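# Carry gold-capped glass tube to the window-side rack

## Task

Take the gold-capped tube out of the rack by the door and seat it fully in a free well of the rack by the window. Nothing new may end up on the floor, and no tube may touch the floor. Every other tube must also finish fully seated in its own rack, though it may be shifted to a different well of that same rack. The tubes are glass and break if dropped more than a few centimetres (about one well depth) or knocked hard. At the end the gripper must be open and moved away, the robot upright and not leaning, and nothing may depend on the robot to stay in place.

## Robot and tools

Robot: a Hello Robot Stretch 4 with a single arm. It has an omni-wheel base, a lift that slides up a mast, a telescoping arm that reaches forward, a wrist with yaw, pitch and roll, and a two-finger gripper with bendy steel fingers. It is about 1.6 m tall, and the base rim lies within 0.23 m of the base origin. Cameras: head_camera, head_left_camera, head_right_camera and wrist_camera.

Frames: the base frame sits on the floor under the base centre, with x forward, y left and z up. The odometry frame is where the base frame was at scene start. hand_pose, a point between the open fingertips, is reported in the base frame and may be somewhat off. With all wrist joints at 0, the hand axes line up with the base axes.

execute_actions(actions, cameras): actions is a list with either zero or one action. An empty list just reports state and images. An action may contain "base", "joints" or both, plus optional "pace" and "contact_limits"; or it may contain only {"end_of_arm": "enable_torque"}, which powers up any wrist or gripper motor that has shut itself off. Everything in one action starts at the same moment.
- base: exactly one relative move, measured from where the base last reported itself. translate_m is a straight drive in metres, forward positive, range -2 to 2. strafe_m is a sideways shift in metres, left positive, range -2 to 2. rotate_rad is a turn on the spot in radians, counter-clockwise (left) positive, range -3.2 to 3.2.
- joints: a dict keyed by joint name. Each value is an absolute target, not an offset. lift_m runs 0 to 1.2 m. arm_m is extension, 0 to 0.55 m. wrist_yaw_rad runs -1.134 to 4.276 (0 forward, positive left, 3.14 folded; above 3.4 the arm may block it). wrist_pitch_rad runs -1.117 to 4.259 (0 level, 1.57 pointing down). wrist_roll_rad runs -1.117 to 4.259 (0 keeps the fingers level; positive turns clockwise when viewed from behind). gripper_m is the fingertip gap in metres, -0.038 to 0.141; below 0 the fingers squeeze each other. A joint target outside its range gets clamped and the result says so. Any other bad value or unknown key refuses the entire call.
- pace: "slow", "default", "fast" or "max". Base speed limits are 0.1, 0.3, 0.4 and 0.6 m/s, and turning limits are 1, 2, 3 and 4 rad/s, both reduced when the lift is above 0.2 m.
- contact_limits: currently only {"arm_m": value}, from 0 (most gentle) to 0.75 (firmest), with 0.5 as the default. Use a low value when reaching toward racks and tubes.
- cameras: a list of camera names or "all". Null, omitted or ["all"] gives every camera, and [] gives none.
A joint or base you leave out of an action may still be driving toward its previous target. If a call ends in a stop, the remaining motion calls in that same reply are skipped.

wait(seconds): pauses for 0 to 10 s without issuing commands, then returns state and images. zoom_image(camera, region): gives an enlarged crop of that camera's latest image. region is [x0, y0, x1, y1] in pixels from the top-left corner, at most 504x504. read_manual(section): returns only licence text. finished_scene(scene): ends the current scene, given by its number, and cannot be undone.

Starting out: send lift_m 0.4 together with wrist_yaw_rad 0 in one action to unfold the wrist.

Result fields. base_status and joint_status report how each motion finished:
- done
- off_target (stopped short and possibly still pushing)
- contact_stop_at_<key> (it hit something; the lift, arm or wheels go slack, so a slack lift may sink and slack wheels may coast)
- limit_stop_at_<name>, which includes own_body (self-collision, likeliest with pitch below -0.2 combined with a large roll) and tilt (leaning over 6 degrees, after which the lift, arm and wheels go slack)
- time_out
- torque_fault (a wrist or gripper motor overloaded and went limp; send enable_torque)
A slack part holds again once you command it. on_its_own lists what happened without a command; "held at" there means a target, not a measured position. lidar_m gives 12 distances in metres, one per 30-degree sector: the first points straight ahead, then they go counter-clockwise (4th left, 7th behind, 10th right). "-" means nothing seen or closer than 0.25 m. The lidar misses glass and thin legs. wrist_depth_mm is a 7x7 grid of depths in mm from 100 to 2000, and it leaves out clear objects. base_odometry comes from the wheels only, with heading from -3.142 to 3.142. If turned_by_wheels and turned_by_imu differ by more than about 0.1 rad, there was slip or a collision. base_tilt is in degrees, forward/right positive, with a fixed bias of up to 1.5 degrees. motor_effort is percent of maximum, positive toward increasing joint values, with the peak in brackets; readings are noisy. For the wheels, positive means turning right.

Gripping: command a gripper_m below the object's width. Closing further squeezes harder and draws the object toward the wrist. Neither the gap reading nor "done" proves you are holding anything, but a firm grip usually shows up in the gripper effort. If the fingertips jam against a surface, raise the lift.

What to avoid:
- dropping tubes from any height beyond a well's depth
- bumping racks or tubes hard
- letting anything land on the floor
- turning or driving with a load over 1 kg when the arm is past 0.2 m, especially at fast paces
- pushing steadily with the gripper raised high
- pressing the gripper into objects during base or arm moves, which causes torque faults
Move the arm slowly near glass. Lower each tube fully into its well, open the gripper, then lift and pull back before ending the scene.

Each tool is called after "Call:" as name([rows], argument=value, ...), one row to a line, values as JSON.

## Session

Call:
execute_actions([
  {"joints":{"lift_m":0.6,"wrist_yaw_rad":0}},
])

Scene clock: 2.37 s.
base_odometry: x=+0.000 y=+0.000 heading=+0.000 (m, m, rad; odometry frame)
turned_by_wheels: +0.000 (rad since the last result)
turned_by_imu: +0.000 (rad since the last result)
base_tilt: forward=-0.8 right=+1.3 (deg)
lidar_m: 1.30 1.30 2.37 1.54 1.57 1.99 1.90 2.57 1.20 1.11 1.15 1.42
base_status: not commanded
joint_positions: lift_m=+0.600 arm_m=-0.003 wrist_yaw_rad=+0.000 wrist_pitch_rad=-0.012 wrist_roll_rad=-0.003 gripper_m=+0.057
joint_status: all done
motor_effort: lift_m=+24(22) arm_m=-1(1) wrist_yaw_rad=-1(5) wrist_pitch_rad=-7(6) wrist_roll_rad=-2(1) gripper_m=-4(4) wheel_0=+1(1) wheel_1=+1(1) wheel_2=+0(0) (%)
hand_pose: x=+0.4568 y=-0.0873 z=+0.7813 quat_wxyz=(+1.000, -0.002, -0.006, +0.000) (m; base frame)
wrist_depth_mm: 1708 1808 1808 1808 1863 - 1863 / 1756 1756 1808 1921 1921 1983 1921 / 1756 1756 1808 1863 1921 1983 1863 / 1708 1808 1863 1863 1863 1921 1921 / 1042 1160 1118 1160 1160 1921 1808 / 1756 1756 221 1863 211 1921 1863 / 1708 1756 1708 1756 1756 1808 1863
pictures: head_camera, head_left_camera, head_right_camera, wrist_camera
Images, in order (width x height): head_camera 420x560, head_left_camera 420x672, head_right_camera 420x672, wrist_camera 616x392.

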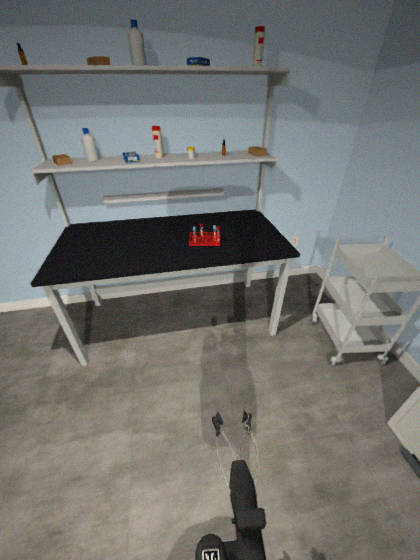

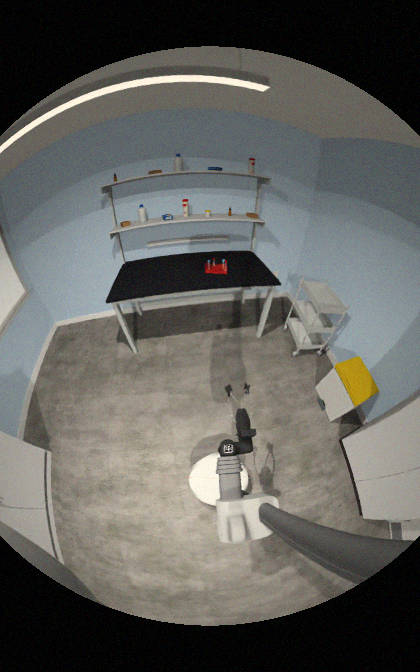

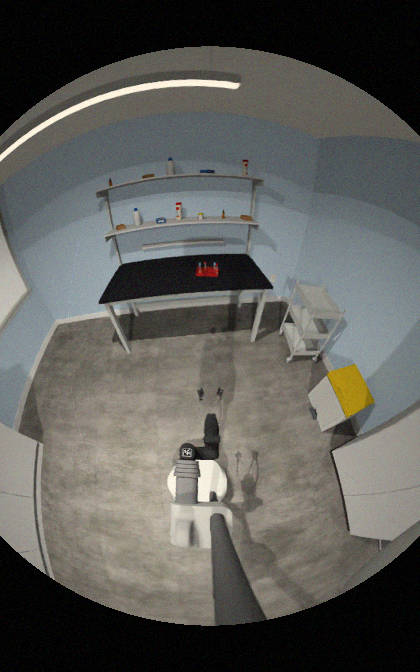

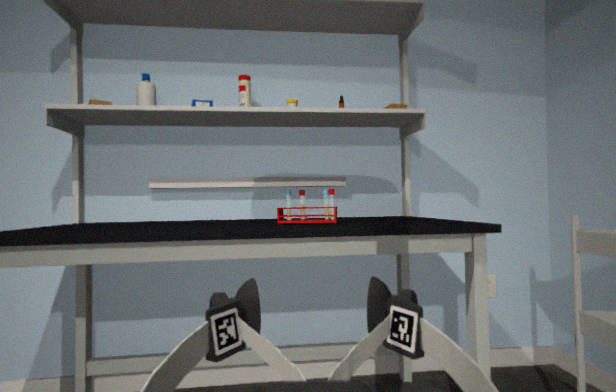

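Call:
execute_actions([
  {"base":{"rotate_rad":-2.99},"joints":{"lift_m":0.75}},
], cameras=["head_camera"])

Call:
execute_actions([
  {"base":{"translate_m":1.0}},
], cameras=["head_camera","wrist_camera"])

Scene clock: 10.00 s.
base_odometry: x=+0.000 y=+0.000 heading=-2.990 (m, m, rad; odometry frame)
turned_by_wheels: -2.990 (rad since the last result)
turned_by_imu: -2.974 (rad since the last result)
base_tilt: forward=-0.7 right=+1.3 (deg)
lidar_m: 1.86 2.18 1.15 1.11 1.18 1.38 1.31 1.36 2.24 1.52 1.59 1.91
base_status: done
joint_positions: lift_m=+0.750 arm_m=-0.003 wrist_yaw_rad=+0.000 wrist_pitch_rad=-0.012 wrist_roll_rad=-0.003 gripper_m=+0.057
joint_status: all done
motor_effort: lift_m=+23(22) arm_m=-1(1) wrist_yaw_rad=+2(1) wrist_pitch_rad=-6(5) wrist_roll_rad=+0(2) gripper_m=-3(3) wheel_0=+3(8) wheel_1=+2(12) wheel_2=+1(7) (%)
hand_pose: x=+0.4568 y=-0.0875 z=+0.9314 quat_wxyz=(+1.000, -0.002, -0.006, +0.000) (m; base frame)
wrist_depth_mm: - - - - - - - / - - - - - - - / - - - - - - - / - - - - - - - / - - - - - - - / - - 220 - 211 - - / - - - 1921 - - -
pictures: head_camera
Images, in order (width x height): head_camera 420x560.

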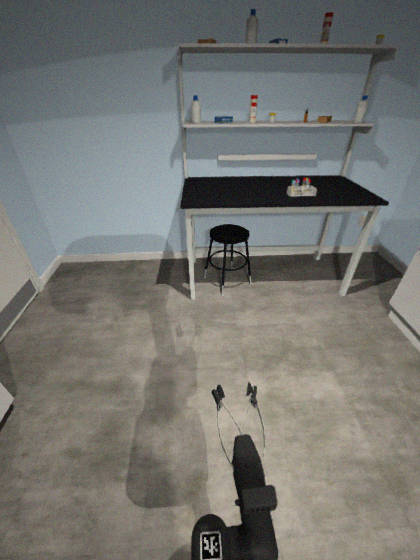

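Scene clock: 14.80 s.
base_odometry: x=-0.988 y=-0.152 heading=-2.989 (m, m, rad; odometry frame)
turned_by_wheels: +0.001 (rad since the last result)
turned_by_imu: +0.003 (rad since the last result)
base_tilt: forward=-0.6 right=+1.2 (deg)
lidar_m: 0.86 1.72 1.59 1.09 1.15 1.64 2.43 2.41 1.60 1.52 1.18 0.89
base_status: done
joint_positions: lift_m=+0.750 arm_m=-0.003 wrist_yaw_rad=+0.000 wrist_pitch_rad=-0.012 wrist_roll_rad=-0.003 gripper_m=+0.057
joint_status: not commanded
motor_effort: lift_m=+23(22) arm_m=-1(1) wrist_yaw_rad=+0(0) wrist_pitch_rad=-6(6) wrist_roll_rad=+0(1) gripper_m=-4(2) wheel_0=+4(10) wheel_1=+3(6) wheel_2=+2(9) (%)
hand_pose: x=+0.4568 y=-0.0874 z=+0.9314 quat_wxyz=(+1.000, -0.002, -0.006, +0.000) (m; base frame)
wrist_depth_mm: 1464 1464 1464 1430 1430 1430 1430 / 1464 1464 1464 1308 1336 1255 1281 / 1464 1430 1430 1464 1430 1430 1430 / 1499 1430 1430 1464 1430 1430 1430 / 1430 1464 1430 683 676 661 654 / 1430 1430 221 1397 211 1430 1397 / 1464 1430 668 1430 891 1397 1397
pictures: head_camera, wrist_camera
Images, in order (width x height): head_camera 420x560, wrist_camera 616x392.

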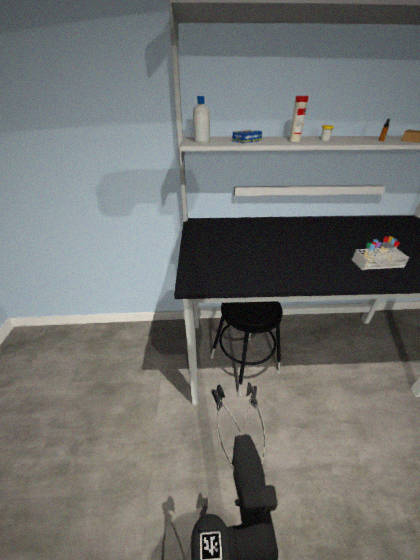

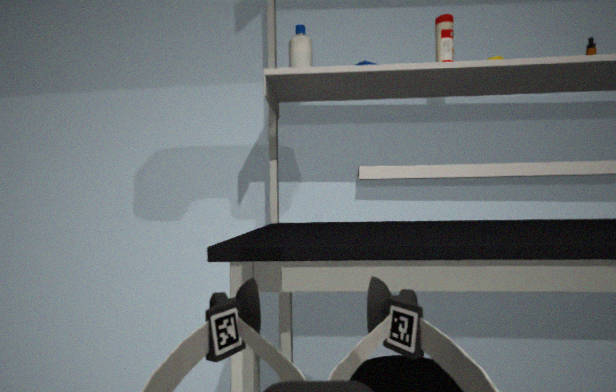

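Call:
execute_actions([
  {"base":{"strafe_m":-0.68},"joints":{"lift_m":1.2,"wrist_pitch_rad":1.57,"gripper_m":0.03}},
], cameras=["head_camera"])

Call:
execute_actions([
  {"base":{"translate_m":0.5},"joints":{"arm_m":0.35}},
], cameras=["head_camera","wrist_camera"])

Scene clock: 24.97 s.
base_odometry: x=-1.092 y=+0.520 heading=-2.989 (m, m, rad; odometry frame)
turned_by_wheels: +0.000 (rad since the last result)
turned_by_imu: -0.001 (rad since the last result)
base_tilt: forward=-0.6 right=+1.3 (deg)
lidar_m: 0.83 0.89 2.31 1.79 1.86 2.43 2.35 1.22 0.90 0.85 0.90 0.84
base_status: done
joint_positions: lift_m=+1.200 arm_m=-0.003 wrist_yaw_rad=+0.000 wrist_pitch_rad=+1.570 wrist_roll_rad=-0.003 gripper_m=+0.030
joint_status: all done
motor_effort: lift_m=+24(27) arm_m=-1(1) wrist_yaw_rad=+0(0) wrist_pitch_rad=+0(5) wrist_roll_rad=-1(1) gripper_m=-5(3) wheel_0=+1(11) wheel_1=-1(11) wheel_2=+1(1) (%)
hand_pose: x=+0.1686 y=-0.0874 z=+1.0894 quat_wxyz=(+0.707, -0.001, +0.707, +0.001) (m; base frame)
wrist_depth_mm: 1336 1308 1308 1308 1308 1308 1336 / 1336 1308 1308 1308 1308 1308 1308 / 1308 1308 1308 1308 1308 1308 1308 / 1308 1308 1336 1308 1336 1308 1281 / 1308 1281 1118 1098 1336 1308 1308 / 1281 1308 1098 960 1308 1308 1281 / 1308 1308 1281 634 1308 1281 1308
pictures: head_camera
Images, in order (width x height): head_camera 420x560.

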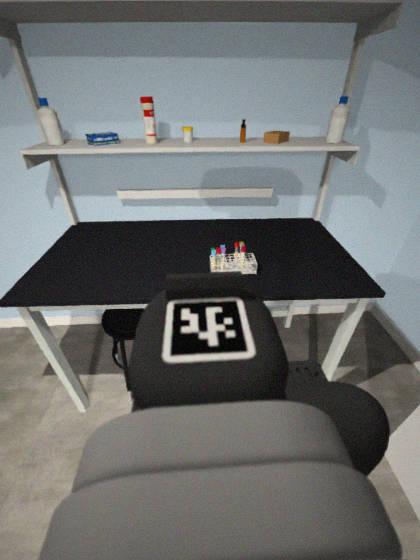

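Scene clock: 28.13 s.
base_odometry: x=-1.586 y=+0.444 heading=-2.988 (m, m, rad; odometry frame)
turned_by_wheels: +0.000 (rad since the last result)
turned_by_imu: +0.002 (rad since the last result)
base_tilt: forward=-0.6 right=+1.2 (deg)
lidar_m: 0.34 0.37 0.52 2.05 1.88 2.63 3.58 1.23 0.89 0.85 0.47 0.35
base_status: done
joint_positions: lift_m=+1.200 arm_m=+0.349 wrist_yaw_rad=+0.000 wrist_pitch_rad=+1.570 wrist_roll_rad=-0.003 gripper_m=+0.030
joint_status: all done
motor_effort: lift_m=+23(23) arm_m=+6(6) wrist_yaw_rad=-1(1) wrist_pitch_rad=+1(1) wrist_roll_rad=+2(0) gripper_m=-2(2) wheel_0=+1(7) wheel_1=+3(7) wheel_2=+0(10) (%)
hand_pose: x=+0.5202 y=-0.0874 z=+1.0894 quat_wxyz=(+0.707, -0.001, +0.707, +0.001) (m; base frame)
wrist_depth_mm: 394 394 397 394 397 394 394 / 397 397 399 394 397 397 394 / 397 397 397 397 394 394 394 / 394 394 397 394 366 394 394 / 394 394 394 336 345 345 394 / 397 394 397 336 336 392 392 / 394 394 392 394 392 392 394
pictures: head_camera, wrist_camera
Images, in order (width x height): head_camera 420x560, wrist_camera 616x392.

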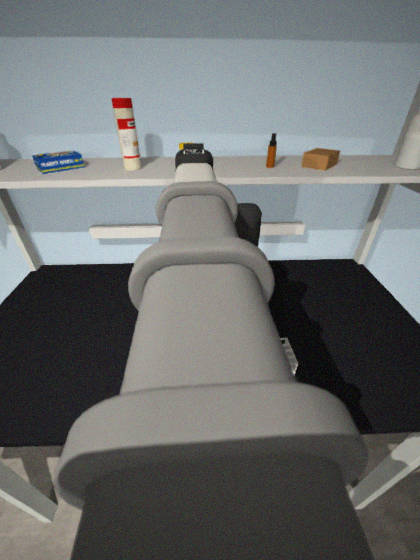

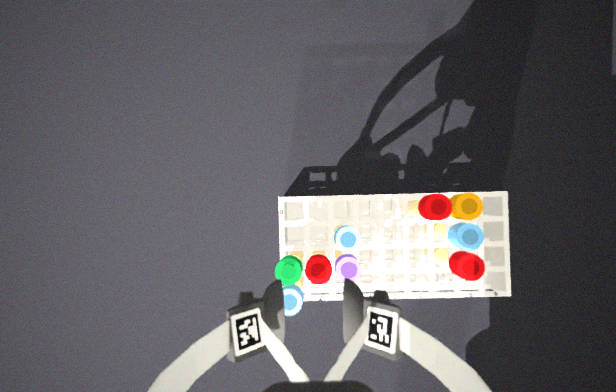

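Call:
execute_actions([
  {"base":{"strafe_m":-0.0765},"joints":{"arm_m":0.414,"wrist_roll_rad":1.57},"pace":"slow"},
], cameras=[])

Call:
execute_actions([
  {"joints":{"lift_m":1.152},"pace":"slow"},
], cameras=["wrist_camera"])

Scene clock: 40.27 s.
base_odometry: x=-1.598 y=+0.519 heading=-2.989 (m, m, rad; odometry frame)
turned_by_wheels: +0.000 (rad since the last result)
turned_by_imu: +0.000 (rad since the last result)
base_tilt: forward=-0.7 right=+1.3 (deg)
lidar_m: 0.34 0.36 0.52 2.05 1.95 2.73 3.58 1.14 0.81 0.77 0.47 0.35
base_status: done
joint_positions: lift_m=+1.200 arm_m=+0.413 wrist_yaw_rad=+0.000 wrist_pitch_rad=+1.570 wrist_roll_rad=+1.570 gripper_m=+0.030
joint_status: all done
motor_effort: lift_m=+23(23) arm_m=+6(5) wrist_yaw_rad=-1(1) wrist_pitch_rad=+1(1) wrist_roll_rad=+2(8) gripper_m=-3(3) wheel_0=+2(10) wheel_1=-3(12) wheel_2=+0(0) (%)
hand_pose: x=+0.5841 y=-0.0874 z=+1.0894 quat_wxyz=(+0.501, +0.500, +0.500, -0.499) (m; base frame)
wrist_depth_mm: 394 397 399 402 399 402 1308 / 397 397 397 399 399 402 1336 / 392 394 394 397 399 399 1308 / 392 394 394 389 389 399 1336 / 392 392 394 338 364 397 1098 / 392 389 389 338 338 397 1308 / 389 389 389 336 274 394 1308
pictures: none
No camera images: the call's "cameras" was empty. Leave "cameras" out to get every camera's image.

Scene clock: 41.53 s.
base_odometry: x=-1.598 y=+0.519 heading=-2.989 (m, m, rad; odometry frame)
turned_by_wheels: +0.000 (rad since the last result)
turned_by_imu: +0.000 (rad since the last result)
base_tilt: forward=-0.7 right=+1.1 (deg)
lidar_m: 0.33 0.37 0.53 2.06 1.95 2.72 3.59 1.12 0.82 0.77 0.48 0.35
base_status: not commanded
joint_positions: lift_m=+1.152 arm_m=+0.413 wrist_yaw_rad=+0.000 wrist_pitch_rad=+1.570 wrist_roll_rad=+1.570 gripper_m=+0.030
joint_status: all done
motor_effort: lift_m=+14(21) arm_m=+6(6) wrist_yaw_rad=+0(1) wrist_pitch_rad=+0(0) wrist_roll_rad=+1(2) gripper_m=-4(4) wheel_0=+2(2) wheel_1=-3(3) wheel_2=+0(0) (%)
hand_pose: x=+0.5841 y=-0.0874 z=+1.0421 quat_wxyz=(+0.501, +0.500, +0.500, -0.499) (m; base frame)
wrist_depth_mm: 347 349 351 351 353 353 355 / 347 349 349 351 353 353 1281 / 347 349 349 351 351 351 1281 / 343 345 347 342 320 351 917 / 343 345 347 319 291 349 904 / 342 343 343 229 290 349 1042 / 342 343 343 289 228 347 1255
pictures: wrist_camera
Images, in order (width x height): wrist_camera 616x392.

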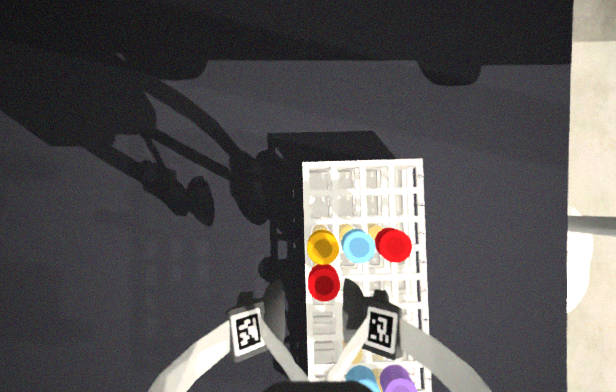

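Call:
execute_actions([
  {"base":{"strafe_m":-0.006},"joints":{"arm_m":0.405},"pace":"slow"},
], cameras=["wrist_camera"])

Call:
execute_actions([
  {"joints":{"lift_m":1.127},"pace":"slow"},
], cameras=["wrist_camera"])

Scene clock: 46.50 s.
base_odometry: x=-1.599 y=+0.525 heading=-2.989 (m, m, rad; odometry frame)
turned_by_wheels: +0.000 (rad since the last result)
turned_by_imu: +0.000 (rad since the last result)
base_tilt: forward=-0.7 right=+1.1 (deg)
lidar_m: 0.33 0.36 0.53 2.03 1.96 2.73 3.57 1.14 0.81 0.77 0.48 0.35
base_status: done
joint_positions: lift_m=+1.152 arm_m=+0.406 wrist_yaw_rad=+0.000 wrist_pitch_rad=+1.570 wrist_roll_rad=+1.570 gripper_m=+0.030
joint_status: all done
motor_effort: lift_m=+14(14) arm_m=-6(5) wrist_yaw_rad=-1(0) wrist_pitch_rad=+0(0) wrist_roll_rad=+4(2) gripper_m=-3(5) wheel_0=+5(6) wheel_1=-5(8) wheel_2=+0(0) (%)
hand_pose: x=+0.5773 y=-0.0874 z=+1.0421 quat_wxyz=(+0.501, +0.500, +0.500, -0.499) (m; base frame)
wrist_depth_mm: 347 349 351 351 351 353 1281 / 347 349 349 351 353 353 1281 / 347 347 349 349 349 351 1281 / 345 345 347 340 334 349 904 / 342 345 347 291 293 349 891 / 343 345 343 228 290 347 1255 / 342 343 343 287 242 347 1281
pictures: wrist_camera
Images, in order (width x height): wrist_camera 616x392.

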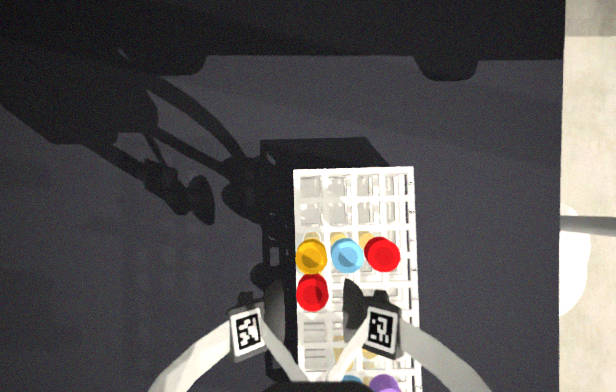

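Scene clock: 47.50 s.
base_odometry: x=-1.599 y=+0.525 heading=-2.989 (m, m, rad; odometry frame)
turned_by_wheels: +0.000 (rad since the last result)
turned_by_imu: +0.000 (rad since the last result)
base_tilt: forward=-0.6 right=+1.2 (deg)
lidar_m: 0.34 0.38 0.53 2.03 1.95 2.73 3.58 1.13 0.80 0.77 0.48 0.35
base_status: not commanded
joint_positions: lift_m=+1.127 arm_m=+0.406 wrist_yaw_rad=+0.000 wrist_pitch_rad=+1.570 wrist_roll_rad=+1.570 gripper_m=+0.030
joint_status: all done
motor_effort: lift_m=+14(16) arm_m=-6(6) wrist_yaw_rad=+1(2) wrist_pitch_rad=+1(1) wrist_roll_rad=+2(0) gripper_m=-4(5) wheel_0=+5(5) wheel_1=-5(5) wheel_2=+0(0) (%)
hand_pose: x=+0.5773 y=-0.0874 z=+1.0171 quat_wxyz=(+0.501, +0.500, +0.500, -0.499) (m; base frame)
wrist_depth_mm: 324 325 325 327 327 329 330 / 322 322 324 327 325 327 330 / 322 324 324 327 325 325 330 / 320 322 324 317 294 325 325 / 319 320 322 266 266 325 324 / 317 319 320 211 266 324 325 / 317 319 319 259 265 322 324
pictures: wrist_camera
Images, in order (width x height): wrist_camera 616x392.

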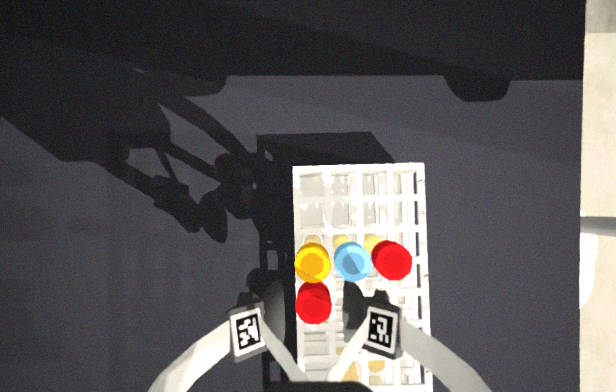

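Call:
execute_actions([
  {"joints":{"gripper_m":0.005},"pace":"slow"},
], cameras=[])

Call:
execute_actions([
  {"joints":{"lift_m":1.2},"pace":"slow"},
], cameras=["wrist_camera"])

Call:
execute_actions([
  {"base":{"strafe_m":-0.002},"joints":{"arm_m":0.3405},"pace":"slow"},
], cameras=["wrist_camera"])

Scene clock: 72.73 s.
base_odometry: x=-1.599 y=+0.525 heading=-2.989 (m, m, rad; odometry frame)
turned_by_wheels: +0.000 (rad since the last result)
turned_by_imu: +0.000 (rad since the last result)
base_tilt: forward=-0.8 right=+1.2 (deg)
lidar_m: 0.34 0.37 0.54 2.07 1.97 2.73 3.58 1.13 0.79 0.77 0.47 0.36
base_status: not commanded
joint_positions: lift_m=+1.127 arm_m=+0.406 wrist_yaw_rad=+0.000 wrist_pitch_rad=+1.570 wrist_roll_rad=+1.570 gripper_m=+0.005
joint_status: all done
motor_effort: lift_m=+14(14) arm_m=-6(6) wrist_yaw_rad=-1(0) wrist_pitch_rad=+0(1) wrist_roll_rad=+1(2) gripper_m=-10(9) wheel_0=+5(5) wheel_1=-5(5) wheel_2=+0(0) (%)
hand_pose: x=+0.5772 y=-0.0874 z=+1.0171 quat_wxyz=(+0.501, +0.500, +0.500, -0.499) (m; base frame)
wrist_depth_mm: 324 325 325 327 329 329 330 / 322 324 325 325 327 327 330 / 320 322 324 325 325 327 329 / 322 320 322 315 294 325 327 / 319 320 320 266 266 324 325 / 319 320 320 202 267 322 325 / 317 317 183 264 265 322 324
pictures: none
No camera images: the call's "cameras" was empty. Leave "cameras" out to get every camera's image.

Scene clock: 74.23 s.
base_odometry: x=-1.599 y=+0.525 heading=-2.989 (m, m, rad; odometry frame)
turned_by_wheels: +0.000 (rad since the last result)
turned_by_imu: +0.000 (rad since the last result)
base_tilt: forward=-0.7 right=+1.2 (deg)
lidar_m: 0.33 0.36 0.54 2.04 1.96 2.72 3.57 1.13 0.81 0.77 0.46 0.36
base_status: not commanded
joint_positions: lift_m=+1.200 arm_m=+0.406 wrist_yaw_rad=+0.000 wrist_pitch_rad=+1.570 wrist_roll_rad=+1.570 gripper_m=+0.005
joint_status: all done
motor_effort: lift_m=+24(23) arm_m=-6(6) wrist_yaw_rad=-1(1) wrist_pitch_rad=+1(0) wrist_roll_rad=+3(3) gripper_m=-12(9) wheel_0=+5(5) wheel_1=-5(5) wheel_2=+0(0) (%)
hand_pose: x=+0.5772 y=-0.0874 z=+1.0893 quat_wxyz=(+0.501, +0.500, +0.500, -0.499) (m; base frame)
wrist_depth_mm: 394 397 397 399 399 404 1336 / 394 397 397 397 397 402 1336 / 394 394 394 399 399 399 1336 / 392 394 394 387 389 397 1336 / 392 392 394 364 384 397 1098 / 392 389 392 202 364 394 1336 / 389 392 183 274 274 394 1308
pictures: wrist_camera
Images, in order (width x height): wrist_camera 616x392.

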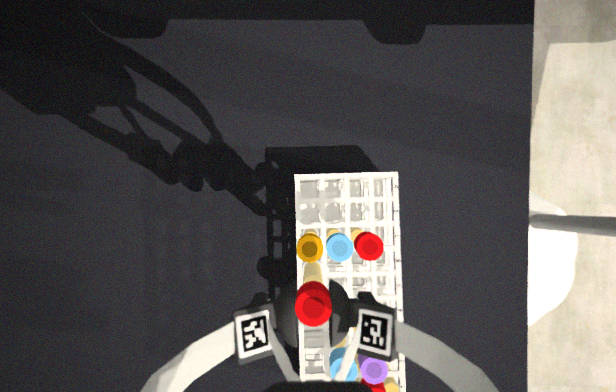

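Scene clock: 76.13 s.
base_odometry: x=-1.599 y=+0.527 heading=-2.989 (m, m, rad; odometry frame)
turned_by_wheels: +0.000 (rad since the last result)
turned_by_imu: +0.000 (rad since the last result)
base_tilt: forward=-0.7 right=+1.3 (deg)
lidar_m: 0.33 0.38 0.52 2.05 1.96 2.73 3.57 1.13 0.82 0.76 0.48 0.34
base_status: done
joint_positions: lift_m=+1.200 arm_m=+0.342 wrist_yaw_rad=+0.000 wrist_pitch_rad=+1.570 wrist_roll_rad=+1.570 gripper_m=+0.005
joint_status: all done
motor_effort: lift_m=+24(24) arm_m=-6(6) wrist_yaw_rad=-1(0) wrist_pitch_rad=+1(1) wrist_roll_rad=+1(1) gripper_m=-9(10) wheel_0=+3(7) wheel_1=-4(9) wheel_2=+0(0) (%)
hand_pose: x=+0.5128 y=-0.0874 z=+1.0893 quat_wxyz=(+0.501, +0.500, +0.500, -0.499) (m; base frame)
wrist_depth_mm: 397 397 399 399 402 1308 1336 / 397 394 397 399 402 1336 1336 / 394 394 394 397 399 1336 1308 / 392 394 394 387 397 1098 1308 / 389 392 362 366 397 1098 1308 / 389 392 389 203 394 1098 1336 / 387 389 183 273 392 1308 1308
pictures: wrist_camera
Images, in order (width x height): wrist_camera 616x392.

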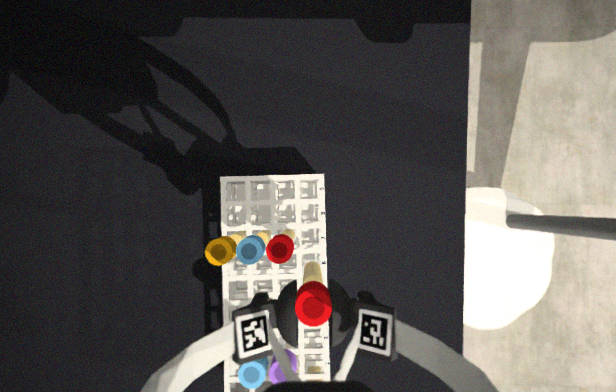

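Call:
execute_actions([
  {"joints":{"lift_m":1.129},"pace":"slow"},
], cameras=["wrist_camera"])

Scene clock: 81.73 s.
base_odometry: x=-1.599 y=+0.527 heading=-2.989 (m, m, rad; odometry frame)
turned_by_wheels: +0.000 (rad since the last result)
turned_by_imu: +0.000 (rad since the last result)
base_tilt: forward=-0.5 right=+1.2 (deg)
lidar_m: 0.33 0.36 0.54 2.03 1.97 2.73 3.60 1.14 0.80 0.77 0.47 0.35
base_status: not commanded
joint_positions: lift_m=+1.129 arm_m=+0.342 wrist_yaw_rad=+0.000 wrist_pitch_rad=+1.570 wrist_roll_rad=+1.570 gripper_m=+0.005
joint_status: all done
motor_effort: lift_m=+15(24) arm_m=-6(6) wrist_yaw_rad=-1(1) wrist_pitch_rad=+0(0) wrist_roll_rad=+0(0) gripper_m=-7(9) wheel_0=+3(3) wheel_1=-4(4) wheel_2=+0(0) (%)
hand_pose: x=+0.5127 y=-0.0874 z=+1.0191 quat_wxyz=(+0.501, +0.500, +0.500, -0.499) (m; base frame)
wrist_depth_mm: 325 327 329 329 330 330 1255 / 324 325 327 327 329 330 1255 / 324 325 325 325 329 329 1255 / 322 324 317 315 327 327 1229 / 320 322 216 267 325 327 1025 / 320 324 266 202 325 325 1255 / 319 319 183 265 322 325 1229
pictures: wrist_camera
Images, in order (width x height): wrist_camera 616x392.

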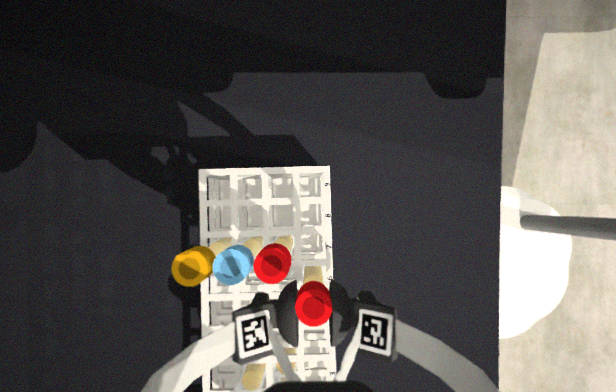

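Call:
execute_actions([
  {"joints":{"gripper_m":0.028},"pace":"slow"},
], cameras=[])

Call:
execute_actions([
  {"joints":{"lift_m":1.185},"pace":"slow"},
], cameras=[])

Call:
execute_actions([
  {"base":{"strafe_m":-0.028},"joints":{"wrist_roll_rad":0,"arm_m":0.423,"gripper_m":0.03},"pace":"slow"},
], cameras=[])

Call:
execute_actions([
  {"joints":{"lift_m":1.155},"pace":"slow"},
], cameras=["wrist_camera"])

Scene clock: 90.07 s.
base_odometry: x=-1.599 y=+0.527 heading=-2.989 (m, m, rad; odometry frame)
turned_by_wheels: +0.000 (rad since the last result)
turned_by_imu: +0.000 (rad since the last result)
base_tilt: forward=-0.7 right=+1.1 (deg)
lidar_m: 0.34 0.37 0.52 2.04 1.97 2.75 3.59 1.12 0.82 0.77 0.49 0.34
base_status: not commanded
joint_positions: lift_m=+1.129 arm_m=+0.342 wrist_yaw_rad=+0.000 wrist_pitch_rad=+1.570 wrist_roll_rad=+1.570 gripper_m=+0.028
joint_status: all done
motor_effort: lift_m=+15(15) arm_m=-6(6) wrist_yaw_rad=-1(1) wrist_pitch_rad=+1(0) wrist_roll_rad=-1(0) gripper_m=-4(10) wheel_0=+3(4) wheel_1=-4(4) wheel_2=+0(0) (%)
hand_pose: x=+0.5127 y=-0.0874 z=+1.0191 quat_wxyz=(+0.501, +0.500, +0.500, -0.499) (m; base frame)
wrist_depth_mm: 324 327 327 329 329 332 1255 / 324 327 327 329 329 329 1255 / 322 325 327 327 327 329 1255 / 322 324 314 319 329 329 1255 / 322 324 216 267 325 327 1042 / 319 322 266 209 324 325 1255 / 320 319 260 265 324 325 1229
pictures: none
No camera images: the call's "cameras" was empty. Leave "cameras" out to get every camera's image.

Scene clock: 91.40 s.
base_odometry: x=-1.599 y=+0.527 heading=-2.989 (m, m, rad; odometry frame)
turned_by_wheels: +0.000 (rad since the last result)
turned_by_imu: +0.000 (rad since the last result)
base_tilt: forward=-0.7 right=+1.2 (deg)
lidar_m: 0.33 0.37 0.51 2.06 1.97 2.74 3.59 1.13 0.81 0.77 0.48 0.36
base_status: not commanded
joint_positions: lift_m=+1.185 arm_m=+0.342 wrist_yaw_rad=+0.000 wrist_pitch_rad=+1.570 wrist_roll_rad=+1.570 gripper_m=+0.028
joint_status: all done
motor_effort: lift_m=+24(26) arm_m=-6(6) wrist_yaw_rad=-1(1) wrist_pitch_rad=+1(1) wrist_roll_rad=+1(0) gripper_m=-4(3) wheel_0=+3(3) wheel_1=-4(4) wheel_2=+0(0) (%)
hand_pose: x=+0.5127 y=-0.0874 z=+1.0743 quat_wxyz=(+0.501, +0.500, +0.500, -0.499) (m; base frame)
wrist_depth_mm: 379 382 384 384 387 1308 1308 / 379 382 382 384 384 1308 1308 / 377 379 382 382 382 1308 1281 / 379 377 379 373 382 1098 1308 / 377 377 322 349 382 1078 1308 / 373 375 349 320 382 1098 1308 / 373 375 257 258 377 1308 1308
pictures: none
No camera images: the call's "cameras" was empty. Leave "cameras" out to get every camera's image.

Scene clock: 93.50 s.
base_odometry: x=-1.603 y=+0.554 heading=-2.989 (m, m, rad; odometry frame)
turned_by_wheels: +0.000 (rad since the last result)
turned_by_imu: +0.000 (rad since the last result)
base_tilt: forward=-0.7 right=+1.1 (deg)
lidar_m: 0.34 0.35 0.54 2.05 1.99 2.77 3.59 1.06 0.77 0.74 0.47 0.36
base_status: done
joint_positions: lift_m=+1.185 arm_m=+0.422 wrist_yaw_rad=+0.000 wrist_pitch_rad=+1.570 wrist_roll_rad=+0.000 gripper_m=+0.030
joint_status: all done
motor_effort: lift_m=+24(24) arm_m=+6(7) wrist_yaw_rad=-1(1) wrist_pitch_rad=+0(0) wrist_roll_rad=+0(2) gripper_m=-4(5) wheel_0=+4(7) wheel_1=-5(7) wheel_2=+0(1) (%)
hand_pose: x=+0.5931 y=-0.0874 z=+1.0743 quat_wxyz=(+0.707, +0.000, +0.707, +0.000) (m; base frame)
wrist_depth_mm: 379 382 382 379 379 379 379 / 379 382 382 379 379 377 379 / 379 377 379 379 379 379 379 / 382 379 379 382 377 379 379 / 382 377 379 379 377 379 377 / 379 379 324 259 347 379 377 / 379 322 260 259 320 377 377
pictures: none
No camera images: the call's "cameras" was empty. Leave "cameras" out to get every camera's image.

Scene clock: 94.57 s.
base_odometry: x=-1.603 y=+0.554 heading=-2.989 (m, m, rad; odometry frame)
turned_by_wheels: +0.000 (rad since the last result)
turned_by_imu: +0.000 (rad since the last result)
base_tilt: forward=-0.7 right=+1.2 (deg)
lidar_m: 0.33 0.36 0.54 2.03 2.00 2.77 3.59 1.10 0.78 0.74 0.48 0.36
base_status: not commanded
joint_positions: lift_m=+1.155 arm_m=+0.422 wrist_yaw_rad=+0.000 wrist_pitch_rad=+1.570 wrist_roll_rad=+0.000 gripper_m=+0.030
joint_status: all done
motor_effort: lift_m=+14(23) arm_m=+6(6) wrist_yaw_rad=-1(1) wrist_pitch_rad=+1(0) wrist_roll_rad=+0(3) gripper_m=-4(4) wheel_0=+4(4) wheel_1=-4(5) wheel_2=+0(0) (%)
hand_pose: x=+0.5931 y=-0.0874 z=+1.0451 quat_wxyz=(+0.707, +0.000, +0.707, +0.000) (m; base frame)
wrist_depth_mm: 351 351 351 351 351 351 349 / 351 351 351 351 351 349 351 / 351 351 349 351 349 349 351 / 349 353 351 349 349 351 349 / 349 349 351 349 349 349 349 / 351 322 296 231 296 349 349 / 349 293 241 230 293 349 349
pictures: wrist_camera
Images, in order (width x height): wrist_camera 616x392.

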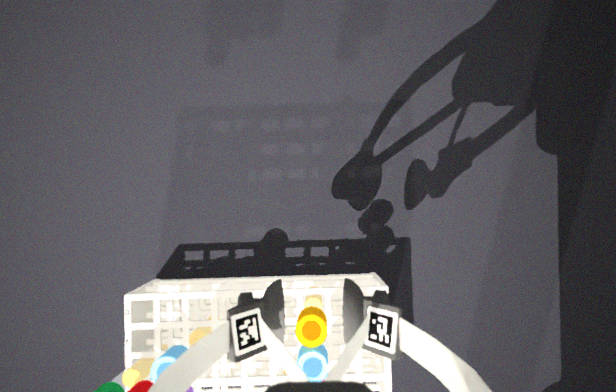

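Call:
execute_actions([
  {"joints":{"lift_m":1.127,"arm_m":0.425},"pace":"slow"},
], cameras=[])

Call:
execute_actions([
  {"joints":{"gripper_m":0.004},"pace":"slow"},
], cameras=["wrist_camera"])

Call:
execute_actions([
  {"joints":{"lift_m":1.2},"pace":"slow"},
], cameras=["wrist_camera"])

Scene clock: 105.67 s.
base_odometry: x=-1.603 y=+0.554 heading=-2.989 (m, m, rad; odometry frame)
turned_by_wheels: +0.000 (rad since the last result)
turned_by_imu: +0.000 (rad since the last result)
base_tilt: forward=-0.7 right=+1.2 (deg)
lidar_m: 0.33 0.36 0.54 2.04 1.99 2.78 3.59 1.07 0.78 0.73 0.47 0.35
base_status: not commanded
joint_positions: lift_m=+1.127 arm_m=+0.424 wrist_yaw_rad=+0.000 wrist_pitch_rad=+1.570 wrist_roll_rad=+0.000 gripper_m=+0.030
joint_status: all done
motor_effort: lift_m=+14(13) arm_m=+6(7) wrist_yaw_rad=+0(0) wrist_pitch_rad=+1(1) wrist_roll_rad=-1(1) gripper_m=-1(4) wheel_0=+4(4) wheel_1=-5(5) wheel_2=+0(0) (%)
hand_pose: x=+0.5951 y=-0.0874 z=+1.0171 quat_wxyz=(+0.707, +0.000, +0.707, +0.000) (m; base frame)
wrist_depth_mm: 324 324 324 325 324 324 324 / 324 322 322 322 324 324 324 / 324 322 324 324 322 324 322 / 324 324 322 322 322 322 322 / 324 322 322 322 324 320 322 / 322 293 291 262 306 322 320 / 322 265 260 203 264 322 322
pictures: none
No camera images: the call's "cameras" was empty. Leave "cameras" out to get every camera's image.

Scene clock: 107.00 s.
base_odometry: x=-1.603 y=+0.554 heading=-2.989 (m, m, rad; odometry frame)
turned_by_wheels: +0.000 (rad since the last result)
turned_by_imu: +0.000 (rad since the last result)
base_tilt: forward=-0.6 right=+1.2 (deg)
lidar_m: 0.33 0.36 0.54 2.03 2.00 2.76 3.59 1.07 0.77 0.73 0.48 0.35
base_status: not commanded
joint_positions: lift_m=+1.127 arm_m=+0.424 wrist_yaw_rad=+0.000 wrist_pitch_rad=+1.570 wrist_roll_rad=+0.000 gripper_m=+0.004
joint_status: all done
motor_effort: lift_m=+14(14) arm_m=+6(6) wrist_yaw_rad=+0(1) wrist_pitch_rad=+1(0) wrist_roll_rad=-1(1) gripper_m=-9(9) wheel_0=+4(4) wheel_1=-5(5) wheel_2=+0(0) (%)
hand_pose: x=+0.5951 y=-0.0874 z=+1.0171 quat_wxyz=(+0.707, +0.000, +0.707, +0.000) (m; base frame)
wrist_depth_mm: 324 324 324 324 324 322 325 / 324 322 322 322 324 322 322 / 322 322 324 322 322 322 324 / 324 322 322 324 320 322 322 / 322 322 324 322 322 322 322 / 322 291 291 211 307 320 322 / 320 265 181 198 264 320 320
pictures: wrist_camera
Images, in order (width x height): wrist_camera 616x392.

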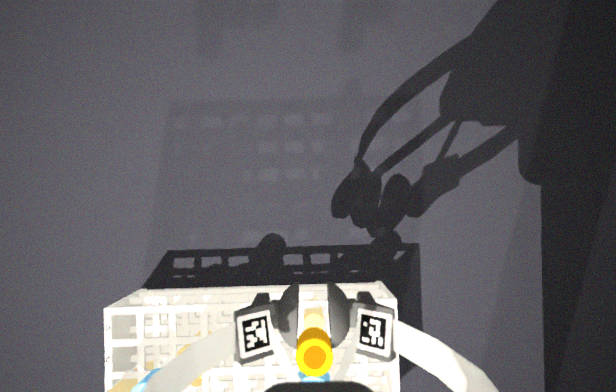

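Scene clock: 108.50 s.
base_odometry: x=-1.603 y=+0.554 heading=-2.989 (m, m, rad; odometry frame)
turned_by_wheels: +0.000 (rad since the last result)
turned_by_imu: +0.000 (rad since the last result)
base_tilt: forward=-0.7 right=+1.2 (deg)
lidar_m: 0.33 0.35 0.53 2.06 1.98 2.78 3.57 1.07 0.78 0.74 0.46 0.35
base_status: not commanded
joint_positions: lift_m=+1.200 arm_m=+0.424 wrist_yaw_rad=+0.000 wrist_pitch_rad=+1.570 wrist_roll_rad=+0.000 gripper_m=+0.004
joint_status: all done
motor_effort: lift_m=+24(26) arm_m=+6(6) wrist_yaw_rad=+1(1) wrist_pitch_rad=+0(0) wrist_roll_rad=-1(2) gripper_m=-10(9) wheel_0=+4(4) wheel_1=-4(5) wheel_2=+0(0) (%)
hand_pose: x=+0.5951 y=-0.0874 z=+1.0893 quat_wxyz=(+0.707, +0.000, +0.707, +0.000) (m; base frame)
wrist_depth_mm: 397 397 397 394 394 397 397 / 397 394 394 397 397 394 392 / 394 397 397 394 394 394 394 / 397 394 394 392 397 394 394 / 397 397 394 394 394 392 392 / 397 397 338 210 392 392 392 / 392 342 181 198 364 392 392
pictures: wrist_camera
Images, in order (width x height): wrist_camera 616x392.

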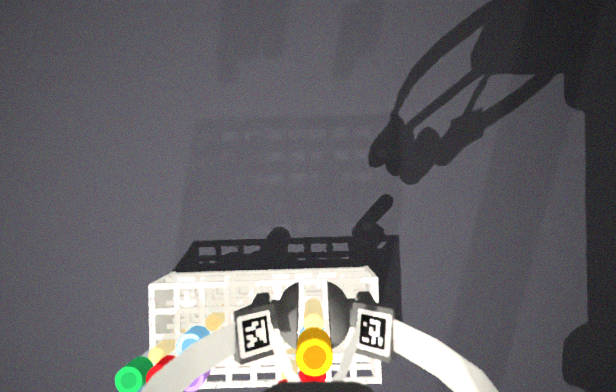

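Call:
execute_actions([
  {"base":{"strafe_m":-0.09},"pace":"slow"},
], cameras=["wrist_camera"])

Call:
execute_actions([
  {"base":{"translate_m":-0.3},"joints":{"arm_m":0.1}},
], cameras=["head_left_camera"])

Call:
execute_actions([
  {"base":{"rotate_rad":-3.14}},
], cameras=["head_left_camera"])

Scene clock: 115.83 s.
base_odometry: x=-1.617 y=+0.643 heading=-2.989 (m, m, rad; odometry frame)
turned_by_wheels: +0.000 (rad since the last result)
turned_by_imu: +0.000 (rad since the last result)
base_tilt: forward=-0.7 right=+1.2 (deg)
lidar_m: 0.32 0.37 0.52 2.11 2.08 2.87 3.58 0.96 0.69 0.65 0.48 0.34
base_status: done
joint_positions: lift_m=+1.200 arm_m=+0.424 wrist_yaw_rad=+0.000 wrist_pitch_rad=+1.570 wrist_roll_rad=+0.000 gripper_m=+0.004
joint_status: not commanded
motor_effort: lift_m=+24(24) arm_m=+6(6) wrist_yaw_rad=+0(0) wrist_pitch_rad=+1(2) wrist_roll_rad=+0(1) gripper_m=-9(9) wheel_0=+4(7) wheel_1=-4(7) wheel_2=+0(0) (%)
hand_pose: x=+0.5951 y=-0.0874 z=+1.0893 quat_wxyz=(+0.707, +0.000, +0.707, +0.000) (m; base frame)
wrist_depth_mm: 397 397 397 397 394 397 394 / 394 397 394 394 397 397 394 / 397 394 394 397 397 392 394 / 394 394 394 394 394 394 394 / 394 394 394 394 394 392 394 / 382 336 336 211 392 394 394 / 283 364 182 199 394 394 394
pictures: wrist_camera
Images, in order (width x height): wrist_camera 616x392.

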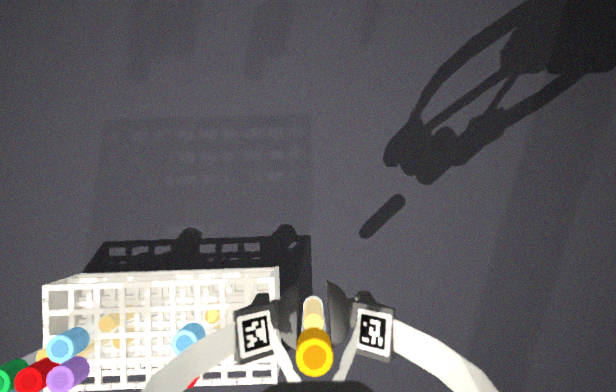

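Scene clock: 118.30 s.
base_odometry: x=-1.320 y=+0.689 heading=-2.989 (m, m, rad; odometry frame)
turned_by_wheels: +0.000 (rad since the last result)
turned_by_imu: -0.001 (rad since the last result)
base_tilt: forward=-0.6 right=+1.2 (deg)
lidar_m: 0.64 0.67 0.95 2.02 2.09 2.67 3.24 0.93 0.68 0.65 0.68 0.26
base_status: done
joint_positions: lift_m=+1.200 arm_m=+0.101 wrist_yaw_rad=+0.000 wrist_pitch_rad=+1.570 wrist_roll_rad=+0.000 gripper_m=+0.004
joint_status: all done
motor_effort: lift_m=+24(24) arm_m=-6(6) wrist_yaw_rad=+0(0) wrist_pitch_rad=+1(0) wrist_roll_rad=+0(2) gripper_m=-10(9) wheel_0=-3(7) wheel_1=-1(2) wheel_2=-2(10) (%)
hand_pose: x=+0.2721 y=-0.0874 z=+1.0894 quat_wxyz=(+0.707, +0.000, +0.707, +0.000) (m; base frame)
wrist_depth_mm: 1308 1308 1308 1308 1308 1308 1308 / 1308 1308 1308 1308 1308 1308 1336 / 1308 1308 1336 1308 1336 1308 1336 / 1308 1308 1308 1308 1308 1308 960 / 1308 1336 1308 1182 1308 1308 917 / 1308 1336 1078 210 1308 1308 917 / 1336 1308 182 199 1281 1281 917
pictures: head_left_camera
Images, in order (width x height): head_left_camera 420x672.

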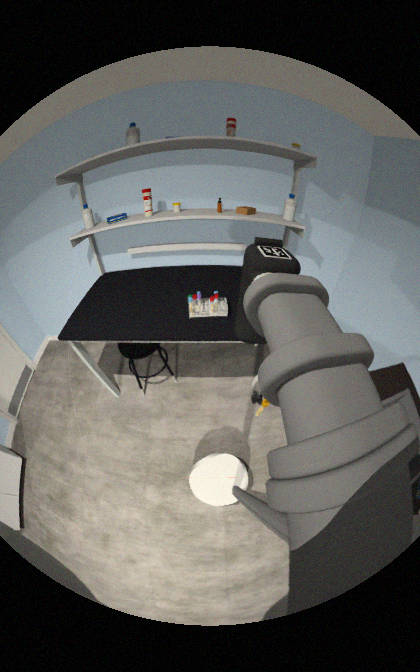

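Scene clock: 122.70 s.
base_odometry: x=-1.320 y=+0.689 heading=+0.155 (m, m, rad; odometry frame)
turned_by_wheels: -3.139 (rad since the last result)
turned_by_imu: -3.123 (rad since the last result)
base_tilt: forward=-0.7 right=+1.2 (deg)
lidar_m: 2.52 0.96 0.69 0.67 0.69 0.69 0.65 0.68 0.94 2.00 2.05 0.27
base_status: done
joint_positions: lift_m=+1.200 arm_m=+0.101 wrist_yaw_rad=+0.000 wrist_pitch_rad=+1.570 wrist_roll_rad=+0.000 gripper_m=+0.004
joint_status: not commanded
motor_effort: lift_m=+24(24) arm_m=-6(6) wrist_yaw_rad=+1(0) wrist_pitch_rad=+0(1) wrist_roll_rad=+0(3) gripper_m=-8(9) wheel_0=+4(7) wheel_1=+4(4) wheel_2=+1(7) (%)
hand_pose: x=+0.2721 y=-0.0874 z=+1.0894 quat_wxyz=(+0.707, +0.000, +0.707, +0.000) (m; base frame)
wrist_depth_mm: 1255 1308 1308 1308 1308 1308 1308 / 1255 1308 1308 1336 1308 1308 1308 / 1255 1308 1308 1308 1308 1308 1308 / 1255 1336 1281 1308 1308 1281 1308 / 1229 1308 1308 1182 1308 1281 1308 / 1255 1308 1098 211 1308 1308 1308 / 1229 1308 181 199 1308 1308 1308
pictures: head_left_camera
Images, in order (width x height): head_left_camera 420x672.

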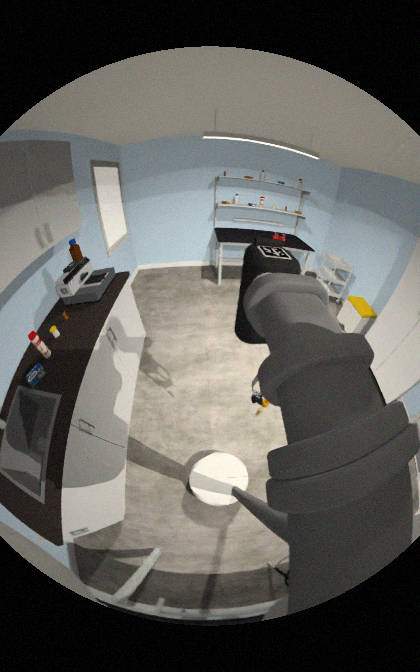

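Call:
execute_actions([
  {"base":{"strafe_m":-1.02},"joints":{"lift_m":1.08}},
], cameras=[])

Call:
execute_actions([
  {"base":{"translate_m":1.6}},
], cameras=["head_camera"])

Scene clock: 134.70 s.
base_odometry: x=-1.163 y=-0.319 heading=+0.155 (m, m, rad; odometry frame)
turned_by_wheels: +0.000 (rad since the last result)
turned_by_imu: +0.000 (rad since the last result)
base_tilt: forward=-0.6 right=+1.4 (deg)
lidar_m: 2.49 2.62 1.76 1.69 0.98 0.69 0.68 1.51 1.43 1.00 0.97 1.36
base_status: done
joint_positions: lift_m=+1.080 arm_m=+0.101 wrist_yaw_rad=+0.000 wrist_pitch_rad=+1.570 wrist_roll_rad=+0.000 gripper_m=+0.004
joint_status: all done
motor_effort: lift_m=+15(20) arm_m=-5(6) wrist_yaw_rad=+0(0) wrist_pitch_rad=-1(1) wrist_roll_rad=+0(1) gripper_m=-9(9) wheel_0=+2(11) wheel_1=+0(12) wheel_2=+0(0) (%)
hand_pose: x=+0.2721 y=-0.0874 z=+0.9701 quat_wxyz=(+0.707, +0.000, +0.707, +0.000) (m; base frame)
wrist_depth_mm: 1205 1205 1205 1205 1182 1205 1182 / 1182 1205 1182 1182 1182 1205 1182 / 1205 1182 1182 1182 1182 1182 1182 / 1182 1182 1182 1205 1182 1182 1182 / 1182 1182 1182 1182 1182 1182 1182 / 1182 1182 960 211 1205 1182 1205 / 1182 1182 181 199 1182 1182 1182
pictures: none
No camera images: the call's "cameras" was empty. Leave "cameras" out to get every camera's image.

Scene clock: 141.50 s.
base_odometry: x=+0.418 y=-0.071 heading=+0.155 (m, m, rad; odometry frame)
turned_by_wheels: +0.000 (rad since the last result)
turned_by_imu: +0.004 (rad since the last result)
base_tilt: forward=-0.7 right=+1.2 (deg)
lidar_m: 0.91 0.98 2.39 1.71 1.76 2.44 2.48 1.37 1.06 0.98 1.08 0.96
base_status: done
joint_positions: lift_m=+1.080 arm_m=+0.101 wrist_yaw_rad=+0.000 wrist_pitch_rad=+1.570 wrist_roll_rad=+0.000 gripper_m=+0.004
joint_status: not commanded
motor_effort: lift_m=+15(15) arm_m=-6(6) wrist_yaw_rad=+0(1) wrist_pitch_rad=+0(1) wrist_roll_rad=-1(1) gripper_m=-10(9) wheel_0=+2(7) wheel_1=+2(9) wheel_2=+1(10) (%)
hand_pose: x=+0.2721 y=-0.0874 z=+0.9701 quat_wxyz=(+0.707, +0.000, +0.707, +0.000) (m; base frame)
wrist_depth_mm: 1205 1182 1205 1205 1205 1182 1182 / 1205 1205 1205 1182 1182 1205 1182 / 1182 1182 1182 1182 1182 1205 1182 / 1205 1205 1182 1205 1182 1182 1182 / 1182 1182 1205 1182 1182 1182 1205 / 1205 1182 960 211 1182 1160 1205 / 1182 1182 182 198 1182 1182 1160
pictures: head_camera
Images, in order (width x height): head_camera 420x560.

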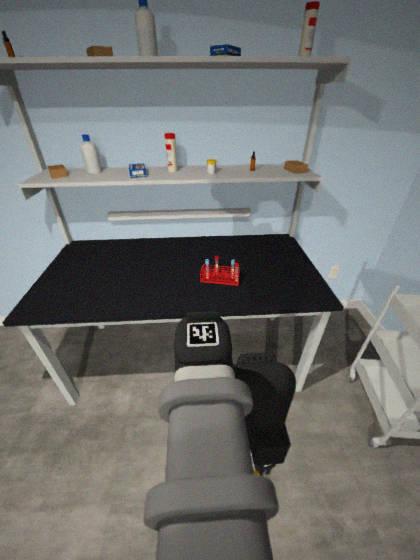

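Raise a bit for safety and approach.

Call:
execute_actions([
  {"base":{"translate_m":0.55},"joints":{"lift_m":1.13}},
], cameras=[])

Call:
execute_actions([
  {"joints":{"arm_m":0.4}},
], cameras=["wrist_camera"])

Scene clock: 147.90 s.
base_odometry: x=+0.961 y=+0.014 heading=+0.156 (m, m, rad; odometry frame)
turned_by_wheels: +0.000 (rad since the last result)
turned_by_imu: +0.002 (rad since the last result)
base_tilt: forward=-0.7 right=+1.2 (deg)
lidar_m: 0.35 0.38 0.54 2.33 1.87 2.43 3.20 1.37 1.03 0.91 0.53 0.28
base_status: done
joint_positions: lift_m=+1.130 arm_m=+0.101 wrist_yaw_rad=+0.000 wrist_pitch_rad=+1.570 wrist_roll_rad=+0.000 gripper_m=+0.004
joint_status: all done
motor_effort: lift_m=+24(26) arm_m=-6(6) wrist_yaw_rad=+0(1) wrist_pitch_rad=+0(1) wrist_roll_rad=-3(1) gripper_m=-8(11) wheel_0=+2(7) wheel_1=+2(10) wheel_2=-1(10) (%)
hand_pose: x=+0.2721 y=-0.0874 z=+1.0194 quat_wxyz=(+0.707, +0.000, +0.707, +0.000) (m; base frame)
wrist_depth_mm: 480 480 480 480 480 480 477 / 480 477 477 477 480 477 477 / 480 480 477 477 477 480 477 / 1229 1229 1229 1229 1229 1229 1229 / 1229 1229 1229 1205 1255 1255 1255 / 1229 1229 1025 211 1229 1229 1229 / 1229 1229 182 199 1229 1229 1229
pictures: none
No camera images: the call's "cameras" was empty. Leave "cameras" out to get every camera's image.

Scene clock: 149.90 s.
base_odometry: x=+0.961 y=+0.014 heading=+0.156 (m, m, rad; odometry frame)
turned_by_wheels: +0.000 (rad since the last result)
turned_by_imu: +0.000 (rad since the last result)
base_tilt: forward=-0.7 right=+1.2 (deg)
lidar_m: 0.35 0.37 0.55 2.32 1.87 2.44 3.19 1.38 1.05 0.91 0.53 0.38
base_status: not commanded
joint_positions: lift_m=+1.130 arm_m=+0.399 wrist_yaw_rad=+0.000 wrist_pitch_rad=+1.570 wrist_roll_rad=+0.000 gripper_m=+0.004
joint_status: all done
motor_effort: lift_m=+24(24) arm_m=+6(6) wrist_yaw_rad=+1(1) wrist_pitch_rad=+1(1) wrist_roll_rad=+2(1) gripper_m=-9(9) wheel_0=+1(1) wheel_1=+2(2) wheel_2=-1(0) (%)
hand_pose: x=+0.5702 y=-0.0874 z=+1.0194 quat_wxyz=(+0.707, +0.000, +0.707, +0.000) (m; base frame)
wrist_depth_mm: 477 477 477 480 477 477 477 / 480 477 477 477 477 477 480 / 480 480 477 477 473 473 477 / 477 477 480 445 449 477 477 / 480 477 477 477 462 477 473 / 477 477 477 210 477 477 473 / 473 477 181 199 473 477 473
pictures: wrist_camera
Images, in order (width x height): wrist_camera 616x392.

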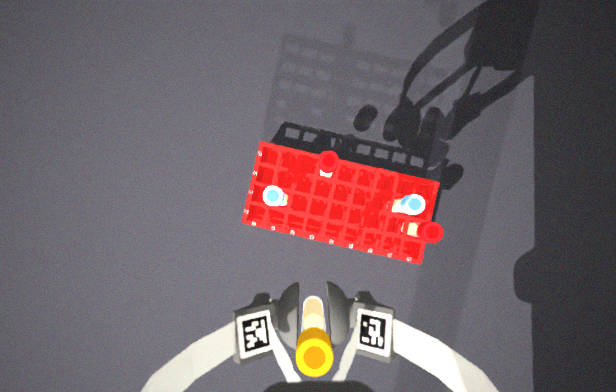

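Call:
zoom_image(camera="wrist_camera", region=[220, 120, 460, 280])

Region (220, 120, 460, 280) of wrist_camera's 616x392 image, scaled by 2.100.

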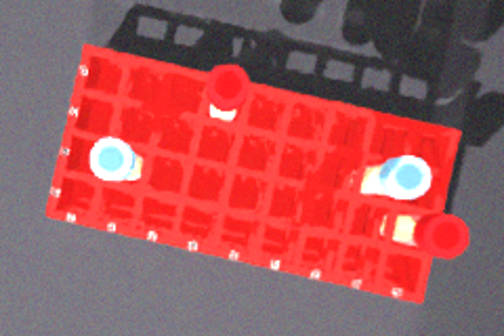

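Call:
execute_actions([
  {"base":{"strafe_m":-0.0234},"joints":{"arm_m":0.448},"pace":"slow"},
], cameras=[])

Call:
execute_actions([
  {"joints":{"lift_m":1.04},"pace":"slow"},
], cameras=["wrist_camera"])

Scene clock: 169.70 s.
base_odometry: x=+0.965 y=-0.009 heading=+0.156 (m, m, rad; odometry frame)
turned_by_wheels: +0.000 (rad since the last result)
turned_by_imu: +0.000 (rad since the last result)
base_tilt: forward=-0.7 right=+1.3 (deg)
lidar_m: 0.35 0.39 0.55 2.33 1.89 2.45 3.61 1.34 1.02 0.89 0.51 0.38
base_status: done
joint_positions: lift_m=+1.130 arm_m=+0.447 wrist_yaw_rad=+0.000 wrist_pitch_rad=+1.570 wrist_roll_rad=+0.000 gripper_m=+0.004
joint_status: all done
motor_effort: lift_m=+24(24) arm_m=+6(6) wrist_yaw_rad=+0(0) wrist_pitch_rad=+0(1) wrist_roll_rad=+1(2) gripper_m=-7(7) wheel_0=+5(6) wheel_1=-4(11) wheel_2=-1(1) (%)
hand_pose: x=+0.6181 y=-0.0874 z=+1.0194 quat_wxyz=(+0.707, +0.000, +0.707, +0.000) (m; base frame)
wrist_depth_mm: 480 480 480 480 480 477 477 / 477 480 477 480 477 477 477 / 477 477 477 477 480 473 477 / 477 477 477 477 473 477 473 / 477 477 477 445 445 477 477 / 477 477 477 210 424 477 477 / 477 477 182 199 477 473 473
pictures: none
No camera images: the call's "cameras" was empty. Leave "cameras" out to get every camera's image.

Scene clock: 171.33 s.
base_odometry: x=+0.965 y=-0.009 heading=+0.156 (m, m, rad; odometry frame)
turned_by_wheels: +0.000 (rad since the last result)
turned_by_imu: +0.000 (rad since the last result)
base_tilt: forward=-0.7 right=+1.3 (deg)
lidar_m: 0.37 0.38 0.55 2.34 1.90 2.48 3.60 1.36 1.03 0.89 0.53 0.37
base_status: not commanded
joint_positions: lift_m=+1.040 arm_m=+0.447 wrist_yaw_rad=+0.000 wrist_pitch_rad=+1.570 wrist_roll_rad=+0.000 gripper_m=+0.004
joint_status: all done
motor_effort: lift_m=+15(21) arm_m=+6(6) wrist_yaw_rad=+0(0) wrist_pitch_rad=+1(1) wrist_roll_rad=+1(0) gripper_m=-9(9) wheel_0=+4(4) wheel_1=-4(4) wheel_2=+0(0) (%)
hand_pose: x=+0.6181 y=-0.0874 z=+0.9301 quat_wxyz=(+0.707, +0.000, +0.707, +0.000) (m; base frame)
wrist_depth_mm: 389 387 389 387 389 387 389 / 389 387 389 389 387 387 387 / 389 389 387 389 387 387 387 / 387 387 387 387 387 384 387 / 389 387 357 373 336 387 387 / 387 387 387 210 278 384 384 / 387 387 182 198 384 384 387
pictures: wrist_camera
Images, in order (width x height): wrist_camera 616x392.

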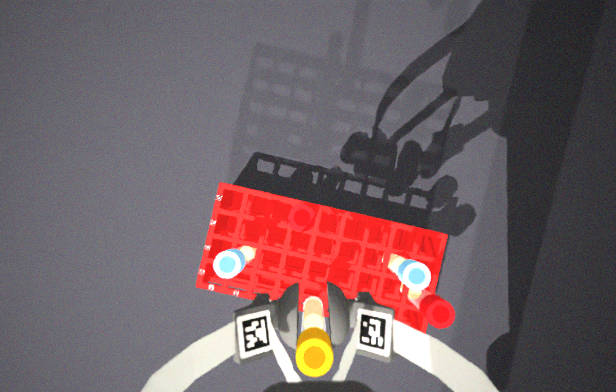

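Call:
execute_actions([
  {"joints":{"lift_m":0.978},"pace":"slow"},
], cameras=["wrist_camera"])

Scene clock: 176.43 s.
base_odometry: x=+0.965 y=-0.009 heading=+0.156 (m, m, rad; odometry frame)
turned_by_wheels: +0.000 (rad since the last result)
turned_by_imu: +0.000 (rad since the last result)
base_tilt: forward=-0.7 right=+1.3 (deg)
lidar_m: 0.36 0.36 0.54 2.34 1.90 2.48 3.60 1.36 1.03 0.89 0.53 0.38
base_status: not commanded
joint_positions: lift_m=+0.978 arm_m=+0.447 wrist_yaw_rad=+0.000 wrist_pitch_rad=+1.570 wrist_roll_rad=+0.000 gripper_m=+0.004
joint_status: all done
motor_effort: lift_m=+14(16) arm_m=+6(6) wrist_yaw_rad=-1(1) wrist_pitch_rad=+2(1) wrist_roll_rad=+0(1) gripper_m=-11(9) wheel_0=+5(5) wheel_1=-4(4) wheel_2=-1(1) (%)
hand_pose: x=+0.6181 y=-0.0874 z=+0.8681 quat_wxyz=(+0.707, +0.000, +0.707, +0.000) (m; base frame)
wrist_depth_mm: 327 325 325 325 327 325 325 / 325 327 325 325 325 325 325 / 327 325 325 325 327 325 325 / 325 325 317 325 327 324 324 / 325 325 277 268 296 324 324 / 325 325 268 211 267 324 324 / 325 324 182 198 324 206 324
pictures: wrist_camera
Images, in order (width x height): wrist_camera 616x392.

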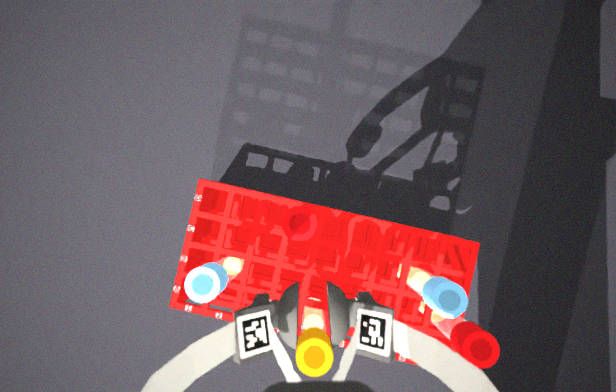

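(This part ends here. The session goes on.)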